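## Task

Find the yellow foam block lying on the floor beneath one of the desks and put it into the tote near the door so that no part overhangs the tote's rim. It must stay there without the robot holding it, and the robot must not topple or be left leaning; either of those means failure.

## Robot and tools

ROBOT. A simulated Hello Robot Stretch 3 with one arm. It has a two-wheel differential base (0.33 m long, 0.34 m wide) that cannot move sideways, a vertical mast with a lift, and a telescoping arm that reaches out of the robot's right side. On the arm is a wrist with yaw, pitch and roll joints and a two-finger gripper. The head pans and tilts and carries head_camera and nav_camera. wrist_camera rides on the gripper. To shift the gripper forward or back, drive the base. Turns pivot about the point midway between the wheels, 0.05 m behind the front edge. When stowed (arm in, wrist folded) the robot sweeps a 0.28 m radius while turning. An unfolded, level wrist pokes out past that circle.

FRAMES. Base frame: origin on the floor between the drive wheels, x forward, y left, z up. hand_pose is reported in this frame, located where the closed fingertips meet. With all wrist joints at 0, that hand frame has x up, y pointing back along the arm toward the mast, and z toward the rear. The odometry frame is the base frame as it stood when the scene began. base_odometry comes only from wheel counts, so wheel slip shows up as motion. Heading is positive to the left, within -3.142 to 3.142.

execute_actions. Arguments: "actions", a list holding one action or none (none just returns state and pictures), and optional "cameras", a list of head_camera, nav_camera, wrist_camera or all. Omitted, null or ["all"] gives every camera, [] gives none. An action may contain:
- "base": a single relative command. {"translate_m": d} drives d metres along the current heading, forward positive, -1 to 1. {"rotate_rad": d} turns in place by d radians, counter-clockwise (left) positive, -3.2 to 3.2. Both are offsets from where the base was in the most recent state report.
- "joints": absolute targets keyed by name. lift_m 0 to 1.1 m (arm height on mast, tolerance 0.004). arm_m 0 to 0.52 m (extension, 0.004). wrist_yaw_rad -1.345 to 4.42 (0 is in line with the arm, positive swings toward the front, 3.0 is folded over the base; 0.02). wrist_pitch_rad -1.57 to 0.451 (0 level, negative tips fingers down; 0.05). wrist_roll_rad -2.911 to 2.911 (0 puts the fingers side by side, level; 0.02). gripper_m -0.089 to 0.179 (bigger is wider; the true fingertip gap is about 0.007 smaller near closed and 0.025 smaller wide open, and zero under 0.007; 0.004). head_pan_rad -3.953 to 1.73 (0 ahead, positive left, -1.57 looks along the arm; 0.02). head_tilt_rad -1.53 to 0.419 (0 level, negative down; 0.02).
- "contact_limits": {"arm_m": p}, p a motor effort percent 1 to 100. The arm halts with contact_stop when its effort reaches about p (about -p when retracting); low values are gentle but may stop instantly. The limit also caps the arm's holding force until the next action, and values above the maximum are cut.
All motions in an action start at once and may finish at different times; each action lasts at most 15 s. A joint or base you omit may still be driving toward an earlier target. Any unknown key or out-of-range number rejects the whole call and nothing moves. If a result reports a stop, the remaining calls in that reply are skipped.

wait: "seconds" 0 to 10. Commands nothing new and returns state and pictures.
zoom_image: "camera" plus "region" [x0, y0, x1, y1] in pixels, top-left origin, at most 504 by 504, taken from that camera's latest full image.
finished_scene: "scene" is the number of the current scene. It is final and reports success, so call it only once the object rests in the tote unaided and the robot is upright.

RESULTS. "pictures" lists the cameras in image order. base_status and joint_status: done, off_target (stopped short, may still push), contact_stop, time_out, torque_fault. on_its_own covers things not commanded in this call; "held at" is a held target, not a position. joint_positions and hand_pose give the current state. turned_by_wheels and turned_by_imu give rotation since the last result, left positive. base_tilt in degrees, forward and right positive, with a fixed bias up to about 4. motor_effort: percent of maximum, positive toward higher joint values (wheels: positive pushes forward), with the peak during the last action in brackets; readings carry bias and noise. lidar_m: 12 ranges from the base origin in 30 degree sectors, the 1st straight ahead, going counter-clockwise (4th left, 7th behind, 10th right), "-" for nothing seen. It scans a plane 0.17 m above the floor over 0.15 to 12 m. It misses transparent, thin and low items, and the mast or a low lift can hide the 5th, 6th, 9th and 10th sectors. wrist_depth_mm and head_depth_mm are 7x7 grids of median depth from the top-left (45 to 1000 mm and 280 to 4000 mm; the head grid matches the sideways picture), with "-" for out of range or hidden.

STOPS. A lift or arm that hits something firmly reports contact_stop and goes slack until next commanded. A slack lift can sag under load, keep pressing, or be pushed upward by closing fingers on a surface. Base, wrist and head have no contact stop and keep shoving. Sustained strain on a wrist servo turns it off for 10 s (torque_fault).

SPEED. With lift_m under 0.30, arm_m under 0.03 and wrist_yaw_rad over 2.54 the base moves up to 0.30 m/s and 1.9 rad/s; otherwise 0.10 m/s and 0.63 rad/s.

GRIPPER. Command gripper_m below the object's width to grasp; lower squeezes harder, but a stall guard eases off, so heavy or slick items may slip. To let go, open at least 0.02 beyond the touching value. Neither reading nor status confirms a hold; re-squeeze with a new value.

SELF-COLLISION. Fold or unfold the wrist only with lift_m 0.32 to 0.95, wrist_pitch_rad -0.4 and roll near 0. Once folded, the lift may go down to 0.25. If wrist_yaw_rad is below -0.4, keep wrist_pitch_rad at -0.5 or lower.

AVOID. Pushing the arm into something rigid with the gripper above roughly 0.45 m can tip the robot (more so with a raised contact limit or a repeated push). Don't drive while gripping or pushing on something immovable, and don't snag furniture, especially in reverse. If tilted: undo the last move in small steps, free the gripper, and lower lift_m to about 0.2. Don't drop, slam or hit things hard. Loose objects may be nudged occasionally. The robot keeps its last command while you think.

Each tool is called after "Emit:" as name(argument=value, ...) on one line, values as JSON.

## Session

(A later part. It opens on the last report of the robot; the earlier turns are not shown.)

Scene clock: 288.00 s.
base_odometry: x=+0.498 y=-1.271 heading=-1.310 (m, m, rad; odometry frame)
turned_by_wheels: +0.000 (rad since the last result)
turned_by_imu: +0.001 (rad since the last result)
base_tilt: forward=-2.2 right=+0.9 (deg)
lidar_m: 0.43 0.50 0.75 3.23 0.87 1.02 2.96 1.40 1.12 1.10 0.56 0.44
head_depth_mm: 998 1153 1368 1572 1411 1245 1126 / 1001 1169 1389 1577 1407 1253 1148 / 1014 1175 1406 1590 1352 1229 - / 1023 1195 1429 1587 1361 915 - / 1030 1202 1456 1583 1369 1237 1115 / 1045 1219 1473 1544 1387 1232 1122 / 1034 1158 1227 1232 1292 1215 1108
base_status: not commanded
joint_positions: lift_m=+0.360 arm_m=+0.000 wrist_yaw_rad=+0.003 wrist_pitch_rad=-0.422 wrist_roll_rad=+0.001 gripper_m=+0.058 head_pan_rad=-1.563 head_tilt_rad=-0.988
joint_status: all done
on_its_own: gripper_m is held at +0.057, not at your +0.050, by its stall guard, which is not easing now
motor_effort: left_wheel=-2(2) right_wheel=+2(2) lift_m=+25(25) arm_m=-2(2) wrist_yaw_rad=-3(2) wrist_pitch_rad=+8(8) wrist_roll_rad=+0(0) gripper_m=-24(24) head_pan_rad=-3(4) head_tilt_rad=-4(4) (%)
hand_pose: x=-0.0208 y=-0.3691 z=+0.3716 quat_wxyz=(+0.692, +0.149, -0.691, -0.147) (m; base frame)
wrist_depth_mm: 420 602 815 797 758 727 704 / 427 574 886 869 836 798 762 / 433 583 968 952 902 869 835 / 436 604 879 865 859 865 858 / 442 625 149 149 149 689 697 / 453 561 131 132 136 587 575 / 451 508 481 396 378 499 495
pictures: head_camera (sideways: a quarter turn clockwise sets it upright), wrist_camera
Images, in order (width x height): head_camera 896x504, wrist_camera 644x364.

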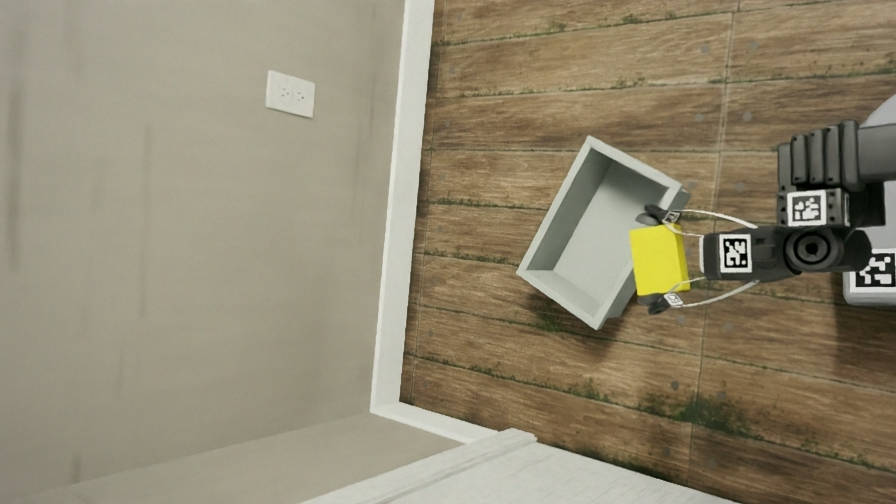

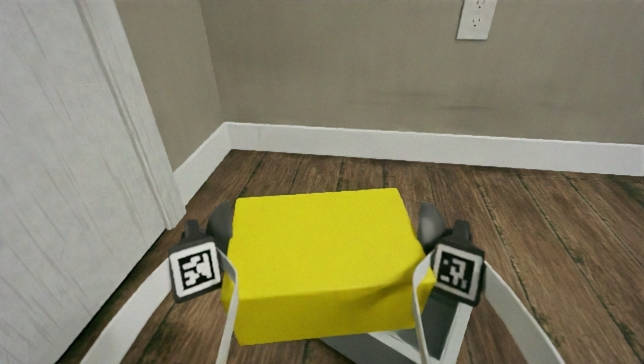

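Emit:
execute_actions(actions=[{"joints": {"wrist_yaw_rad": -0.2, "arm_m": 0.225, "wrist_pitch_rad": -0.5, "lift_m": 0.2}}], cameras=["head_camera", "wrist_camera"])

Scene clock: 303.43 s.
base_odometry: x=+0.498 y=-1.271 heading=-1.310 (m, m, rad; odometry frame)
turned_by_wheels: +0.000 (rad since the last result)
turned_by_imu: +0.002 (rad since the last result)
base_tilt: forward=-2.2 right=+1.0 (deg)
lidar_m: 0.43 0.50 0.75 3.22 0.86 1.02 2.96 1.40 1.12 0.54 0.56 0.44
head_depth_mm: 998 1157 1372 1575 1408 1249 1130 / 1004 1165 1389 1578 1402 1250 1137 / 1015 1177 1415 1589 1350 1245 1155 / 1024 1190 1426 1581 1335 1224 1144 / 1032 1207 1451 1575 1368 1241 1116 / 1042 1222 1480 1560 1382 1237 1119 / 1037 1155 1228 1223 1290 1214 1117
base_status: not commanded
joint_positions: lift_m=+0.200 arm_m=+0.225 wrist_yaw_rad=-0.198 wrist_pitch_rad=-0.513 wrist_roll_rad=+0.001 gripper_m=+0.058 head_pan_rad=-1.563 head_tilt_rad=-0.988
joint_status: all done
on_its_own: gripper_m is held at +0.057, not at your +0.050, by its stall guard, which is not easing now
motor_effort: left_wheel=-2(1) right_wheel=+2(2) lift_m=+17(22) arm_m=+2(0) wrist_yaw_rad=+0(5) wrist_pitch_rad=+5(8) wrist_roll_rad=+0(0) gripper_m=-24(24) head_pan_rad=-3(4) head_tilt_rad=-4(4) (%)
hand_pose: x=-0.0631 y=-0.5770 z=+0.1922 quat_wxyz=(+0.663, +0.111, -0.698, -0.247) (m; base frame)
wrist_depth_mm: 537 578 583 584 600 604 613 / 543 621 625 643 652 665 674 / 528 635 633 629 619 621 614 / 491 509 507 504 502 496 493 / 426 422 149 149 149 412 411 / 362 360 131 132 136 245 333 / 315 236 291 293 301 296 217
pictures: head_camera (sideways: a quarter turn clockwise sets it upright), wrist_camera
Images, in order (width x height): head_camera 896x504, wrist_camera 644x364.

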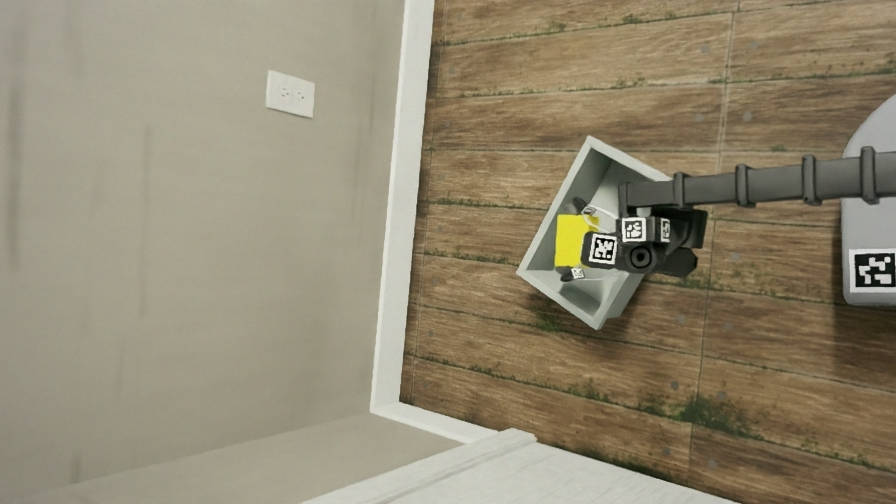

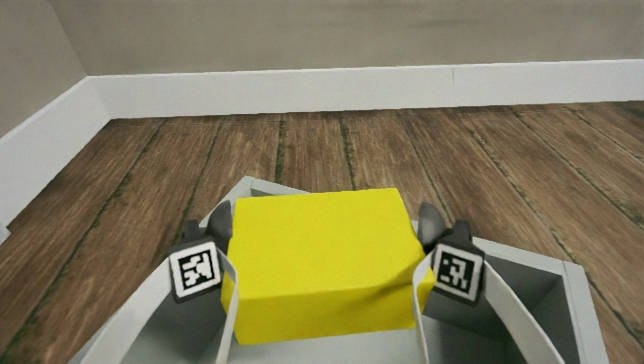

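Emit:
execute_actions(actions=[{"joints": {"lift_m": 0.1}}], cameras=["head_camera", "wrist_camera"])

Scene clock: 309.90 s.
base_odometry: x=+0.498 y=-1.271 heading=-1.310 (m, m, rad; odometry frame)
turned_by_wheels: +0.000 (rad since the last result)
turned_by_imu: +0.001 (rad since the last result)
base_tilt: forward=-2.2 right=+1.0 (deg)
lidar_m: 0.43 0.50 0.75 3.24 0.86 1.02 2.95 1.40 1.12 1.11 0.56 0.44
head_depth_mm: 998 1156 1371 1566 1407 1256 1132 / 1002 1177 1398 1563 1408 1252 1132 / 1013 1173 1415 1571 1352 1255 1150 / 1026 1188 1435 1591 1358 1212 1140 / 1035 1210 1453 1576 1361 1242 1119 / 1045 1219 1480 1553 1389 1231 1120 / 1031 1159 1220 1231 1289 1212 1111
base_status: not commanded
joint_positions: lift_m=+0.100 arm_m=+0.225 wrist_yaw_rad=-0.198 wrist_pitch_rad=-0.513 wrist_roll_rad=+0.001 gripper_m=+0.058 head_pan_rad=-1.563 head_tilt_rad=-0.988
joint_status: all done
on_its_own: gripper_m is held at +0.057, not at your +0.050, by its stall guard, which is not easing now
motor_effort: left_wheel=-2(2) right_wheel=+2(2) lift_m=+17(18) arm_m=+2(2) wrist_yaw_rad=-1(2) wrist_pitch_rad=+5(5) wrist_roll_rad=+0(0) gripper_m=-24(23) head_pan_rad=-3(3) head_tilt_rad=-3(4) (%)
hand_pose: x=-0.0631 y=-0.5770 z=+0.0921 quat_wxyz=(+0.663, +0.111, -0.698, -0.247) (m; base frame)
wrist_depth_mm: 537 564 567 575 587 603 606 / 519 585 585 574 573 564 559 / 443 416 246 232 208 197 422 / 348 184 261 251 223 200 178 / 152 191 149 149 149 222 193 / 158 188 131 132 136 234 184 / 101 199 204 202 206 211 172
pictures: head_camera (sideways: a quarter turn clockwise sets it upright), wrist_camera
Images, in order (width x height): head_camera 896x504, wrist_camera 644x364.

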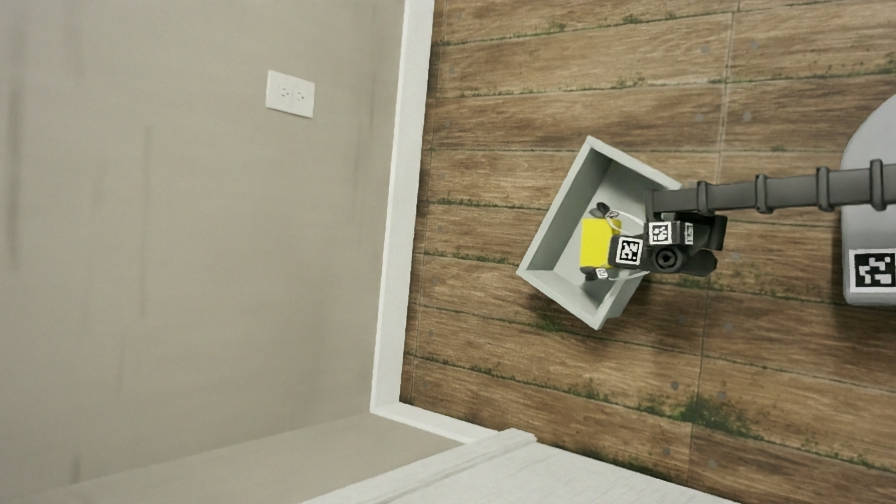

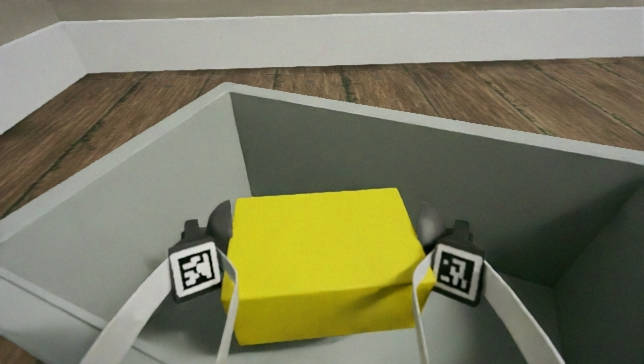

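Emit:
execute_actions(actions=[{"joints": {"lift_m": 0.075, "arm_m": 0.24}}], cameras=["wrist_camera"])

Emit:
execute_actions(actions=[{"joints": {"gripper_m": 0.135}}], cameras=["wrist_camera"])

Emit:
execute_actions(actions=[{"joints": {"lift_m": 0.3}}], cameras=["head_camera", "wrist_camera"])

Scene clock: 319.50 s.
base_odometry: x=+0.498 y=-1.271 heading=-1.310 (m, m, rad; odometry frame)
turned_by_wheels: +0.000 (rad since the last result)
turned_by_imu: +0.001 (rad since the last result)
base_tilt: forward=-2.1 right=+1.0 (deg)
lidar_m: 0.43 0.50 0.75 3.24 0.86 1.02 2.95 1.40 1.12 1.10 0.56 0.45
head_depth_mm: 988 1159 1375 1575 1408 1254 1135 / 1003 1165 1389 1579 1398 1252 1135 / 1012 1176 1411 1584 1355 1241 1146 / 1027 1193 1428 1583 1329 1199 1144 / 1036 1207 1452 1598 1362 1240 1119 / 1044 1222 1470 1555 1385 1240 1125 / 1035 1154 1219 1232 1290 1214 1118
base_status: not commanded
joint_positions: lift_m=+0.079 arm_m=+0.240 wrist_yaw_rad=-0.205 wrist_pitch_rad=-0.468 wrist_roll_rad=+0.014 gripper_m=+0.058 head_pan_rad=-1.563 head_tilt_rad=-0.988
joint_status: lift_m contact_stop (moved -0.021 of -0.025); the others done
on_its_own: gripper_m is held at +0.057, not at your +0.050, by its stall guard, which is not easing now; lift_m is slack since a contact_stop, until your next command for it
motor_effort: left_wheel=-2(3) right_wheel=+4(7) lift_m=+20(17) arm_m=+1(3) wrist_yaw_rad=+4(4) wrist_pitch_rad=-11(14) wrist_roll_rad=-4(6) gripper_m=-24(23) head_pan_rad=-4(4) head_tilt_rad=-4(4) (%)
hand_pose: x=-0.0659 y=-0.5980 z=+0.0805 quat_wxyz=(+0.663, +0.091, -0.705, -0.235) (m; base frame)
wrist_depth_mm: 529 546 555 568 570 582 584 / 533 586 579 592 597 590 576 / 464 425 225 207 189 176 417 / 340 174 242 223 200 181 161 / 143 180 149 149 149 199 178 / 148 176 130 132 136 215 193 / 152 199 195 190 194 198 186
pictures: wrist_camera
Images, in order (width x height): wrist_camera 644x364.

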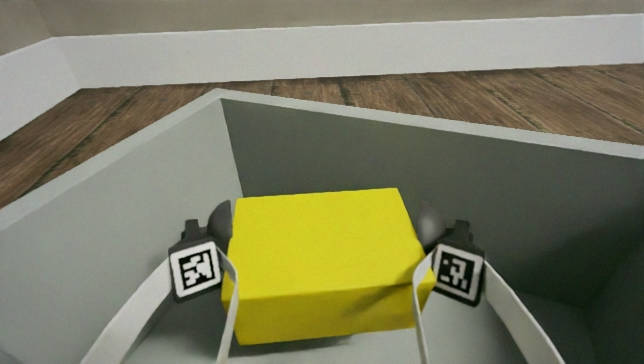

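not run: a stop came earlier in this reply.

not run: a stop came earlier in this reply.

Emit:
execute_actions(actions=[{"joints": {"lift_m": 0.1, "wrist_pitch_rad": -0.5}}], cameras=[])

Emit:
execute_actions(actions=[{"joints": {"gripper_m": 0.135}}], cameras=["wrist_camera"])

Emit:
execute_actions(actions=[{"joints": {"lift_m": 0.3}}], cameras=["head_camera", "wrist_camera"])

Scene clock: 326.57 s.
base_odometry: x=+0.498 y=-1.271 heading=-1.310 (m, m, rad; odometry frame)
turned_by_wheels: +0.000 (rad since the last result)
turned_by_imu: +0.001 (rad since the last result)
base_tilt: forward=-2.2 right=+0.9 (deg)
lidar_m: 0.43 0.50 0.75 3.24 0.87 1.02 2.95 1.40 1.12 1.11 0.56 0.45
head_depth_mm: 998 1159 1371 1573 1404 1257 1135 / 1002 1166 1398 1569 1400 1251 1134 / 1016 1172 1418 1577 1347 1256 1149 / 1023 1197 1423 1602 1324 1213 1149 / 1033 1204 1462 1589 1367 1237 1113 / 1047 1225 1473 1543 1382 1236 1118 / 1034 1168 1223 1221 1296 1221 1109
base_status: not commanded
joint_positions: lift_m=+0.100 arm_m=+0.240 wrist_yaw_rad=-0.203 wrist_pitch_rad=-0.512 wrist_roll_rad=+0.006 gripper_m=+0.058 head_pan_rad=-1.563 head_tilt_rad=-0.988
joint_status: all done
on_its_own: gripper_m is held at +0.057, not at your +0.050, by its stall guard, which is not easing now
motor_effort: left_wheel=-3(2) right_wheel=+4(4) lift_m=+25(24) arm_m=+1(1) wrist_yaw_rad=+2(3) wrist_pitch_rad=+4(11) wrist_roll_rad=-2(4) gripper_m=-24(24) head_pan_rad=-4(4) head_tilt_rad=-4(4) (%)
hand_pose: x=-0.0642 y=-0.5921 z=+0.0920 quat_wxyz=(+0.660, +0.108, -0.700, -0.248) (m; base frame)
wrist_depth_mm: 530 551 557 568 576 585 597 / 518 577 585 576 571 558 556 / 443 438 229 217 201 424 416 / 353 177 249 229 205 184 166 / 145 182 149 149 149 206 183 / 150 179 130 132 136 225 194 / 155 208 205 202 205 210 183
pictures: none
No camera images: the call's "cameras" was empty. Leave "cameras" out to get every camera's image.

Scene clock: 327.83 s.
base_odometry: x=+0.498 y=-1.271 heading=-1.310 (m, m, rad; odometry frame)
turned_by_wheels: +0.000 (rad since the last result)
turned_by_imu: +0.000 (rad since the last result)
base_tilt: forward=-2.3 right=+1.0 (deg)
lidar_m: 0.43 0.50 0.75 3.23 0.86 1.02 2.95 1.40 1.12 1.11 0.56 0.45
head_depth_mm: 997 1156 1381 1573 1410 1253 1132 / 1005 1163 1396 1572 1402 1246 1140 / 1014 1181 1404 1583 1352 1242 1147 / 1027 1197 1432 1591 1358 1207 1150 / 1029 1207 1447 1581 1363 1232 1121 / 1041 1220 1476 1553 1385 1234 1114 / 1032 1155 1223 1237 1299 1212 1120
base_status: not commanded
joint_positions: lift_m=+0.100 arm_m=+0.240 wrist_yaw_rad=-0.203 wrist_pitch_rad=-0.512 wrist_roll_rad=+0.006 gripper_m=+0.135 head_pan_rad=-1.563 head_tilt_rad=-0.988
joint_status: all done
motor_effort: left_wheel=-1(3) right_wheel=+3(4) lift_m=+24(24) arm_m=+1(1) wrist_yaw_rad=+2(2) wrist_pitch_rad=+4(4) wrist_roll_rad=-2(2) gripper_m=+1(97) head_pan_rad=-4(4) head_tilt_rad=-3(4) (%)
hand_pose: x=-0.0642 y=-0.5921 z=+0.0920 quat_wxyz=(+0.660, +0.108, -0.700, -0.248) (m; base frame)
wrist_depth_mm: 536 543 564 566 572 585 596 / 521 578 587 572 570 558 556 / 447 440 229 218 201 423 419 / 351 177 257 241 209 185 166 / 145 173 274 271 241 201 182 / 150 180 230 192 234 226 194 / - 203 178 169 206 210 171
pictures: wrist_camera
Images, in order (width x height): wrist_camera 644x364.

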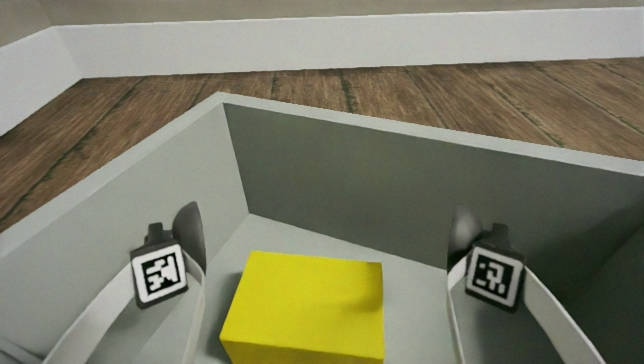

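Scene clock: 330.50 s.
base_odometry: x=+0.498 y=-1.271 heading=-1.310 (m, m, rad; odometry frame)
turned_by_wheels: +0.000 (rad since the last result)
turned_by_imu: +0.001 (rad since the last result)
base_tilt: forward=-2.2 right=+1.0 (deg)
lidar_m: 0.43 0.50 0.75 3.23 0.86 1.01 2.96 1.40 1.12 1.10 0.56 0.45
head_depth_mm: 992 1154 1374 1581 1404 1258 1127 / 1003 1166 1393 1573 1401 1247 1144 / 1016 1174 1414 1582 1429 1231 - / 1021 1192 1432 1580 1366 1233 1149 / 1038 1210 1437 1583 1366 1240 1117 / 1039 1222 1468 1547 1384 1237 1112 / 1036 1161 1231 1226 1292 1213 1119
base_status: not commanded
joint_positions: lift_m=+0.300 arm_m=+0.240 wrist_yaw_rad=-0.203 wrist_pitch_rad=-0.512 wrist_roll_rad=+0.006 gripper_m=+0.135 head_pan_rad=-1.563 head_tilt_rad=-0.988
joint_status: all done
motor_effort: left_wheel=-2(2) right_wheel=+3(3) lift_m=+24(23) arm_m=+1(1) wrist_yaw_rad=+2(3) wrist_pitch_rad=+4(4) wrist_roll_rad=-2(2) gripper_m=+0(0) head_pan_rad=-4(4) head_tilt_rad=-3(3) (%)
hand_pose: x=-0.0642 y=-0.5921 z=+0.2920 quat_wxyz=(+0.660, +0.108, -0.700, -0.248) (m; base frame)
wrist_depth_mm: 538 558 569 574 582 594 605 / 545 618 631 640 651 667 681 / 539 675 691 705 715 727 739 / 526 674 677 659 666 648 645 / 516 571 551 551 546 558 538 / 466 472 408 356 467 458 462 / 424 415 356 396 338 304 404
pictures: head_camera (sideways: a quarter turn clockwise sets it upright), wrist_camera
Images, in order (width x height): head_camera 896x504, wrist_camera 644x364.

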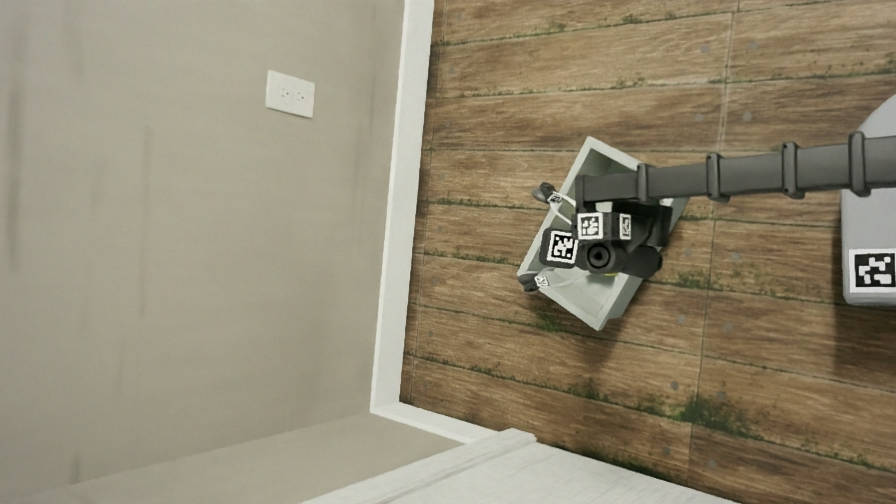

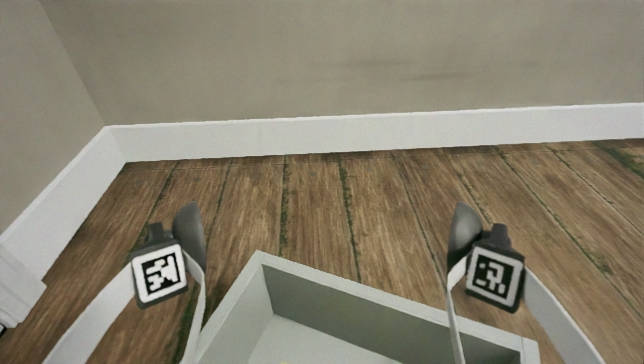

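Emit:
execute_actions(actions=[{"joints": {"arm_m": 0.0}}], cameras=["head_camera"])

Scene clock: 336.97 s.
base_odometry: x=+0.498 y=-1.271 heading=-1.310 (m, m, rad; odometry frame)
turned_by_wheels: +0.000 (rad since the last result)
turned_by_imu: +0.002 (rad since the last result)
base_tilt: forward=-2.2 right=+1.0 (deg)
lidar_m: 0.44 0.50 0.75 3.25 0.87 1.01 2.96 1.40 1.11 1.10 0.56 0.45
head_depth_mm: 993 1155 1388 1574 1417 1253 1135 / 1005 1167 1393 1565 1401 1251 1144 / 1016 1175 1409 1582 1353 1228 - / 1023 1190 1423 1600 1330 1236 - / 1033 1200 1467 1581 1368 1236 1116 / 1049 1230 1476 1552 1387 1236 1120 / 1035 1162 1226 1233 1290 1217 1116
base_status: not commanded
joint_positions: lift_m=+0.300 arm_m=+0.000 wrist_yaw_rad=-0.202 wrist_pitch_rad=-0.512 wrist_roll_rad=+0.004 gripper_m=+0.135 head_pan_rad=-1.563 head_tilt_rad=-0.988
joint_status: all done
motor_effort: left_wheel=-2(3) right_wheel=+3(3) lift_m=+24(24) arm_m=-3(3) wrist_yaw_rad=+2(2) wrist_pitch_rad=+4(4) wrist_roll_rad=-1(2) gripper_m=+1(1) head_pan_rad=-3(4) head_tilt_rad=-4(4) (%)
hand_pose: x=-0.0640 y=-0.3525 z=+0.2920 quat_wxyz=(+0.661, +0.109, -0.700, -0.248) (m; base frame)
wrist_depth_mm: 585 774 799 815 813 820 830 / 583 830 876 900 912 909 916 / 543 785 839 837 827 827 812 / 539 674 573 540 633 655 650 / 531 571 443 526 528 567 538 / 484 475 463 407 453 461 463 / 425 417 414 409 409 407 407
pictures: head_camera (sideways: a quarter turn clockwise sets it upright)
Images, in order (width x height): head_camera 896x504.

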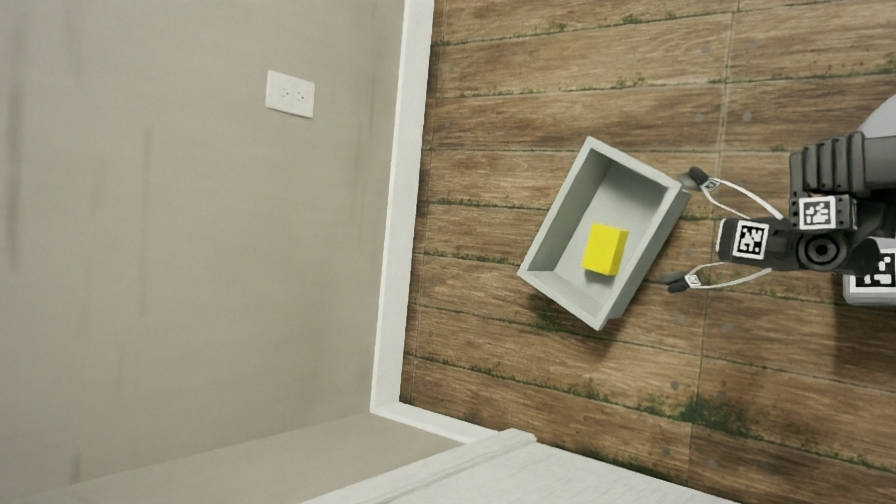

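The block is lying flat inside the tote, so I'm ending scene 1.

Emit:
finished_scene(scene=1)

The scene is finished: the task was done.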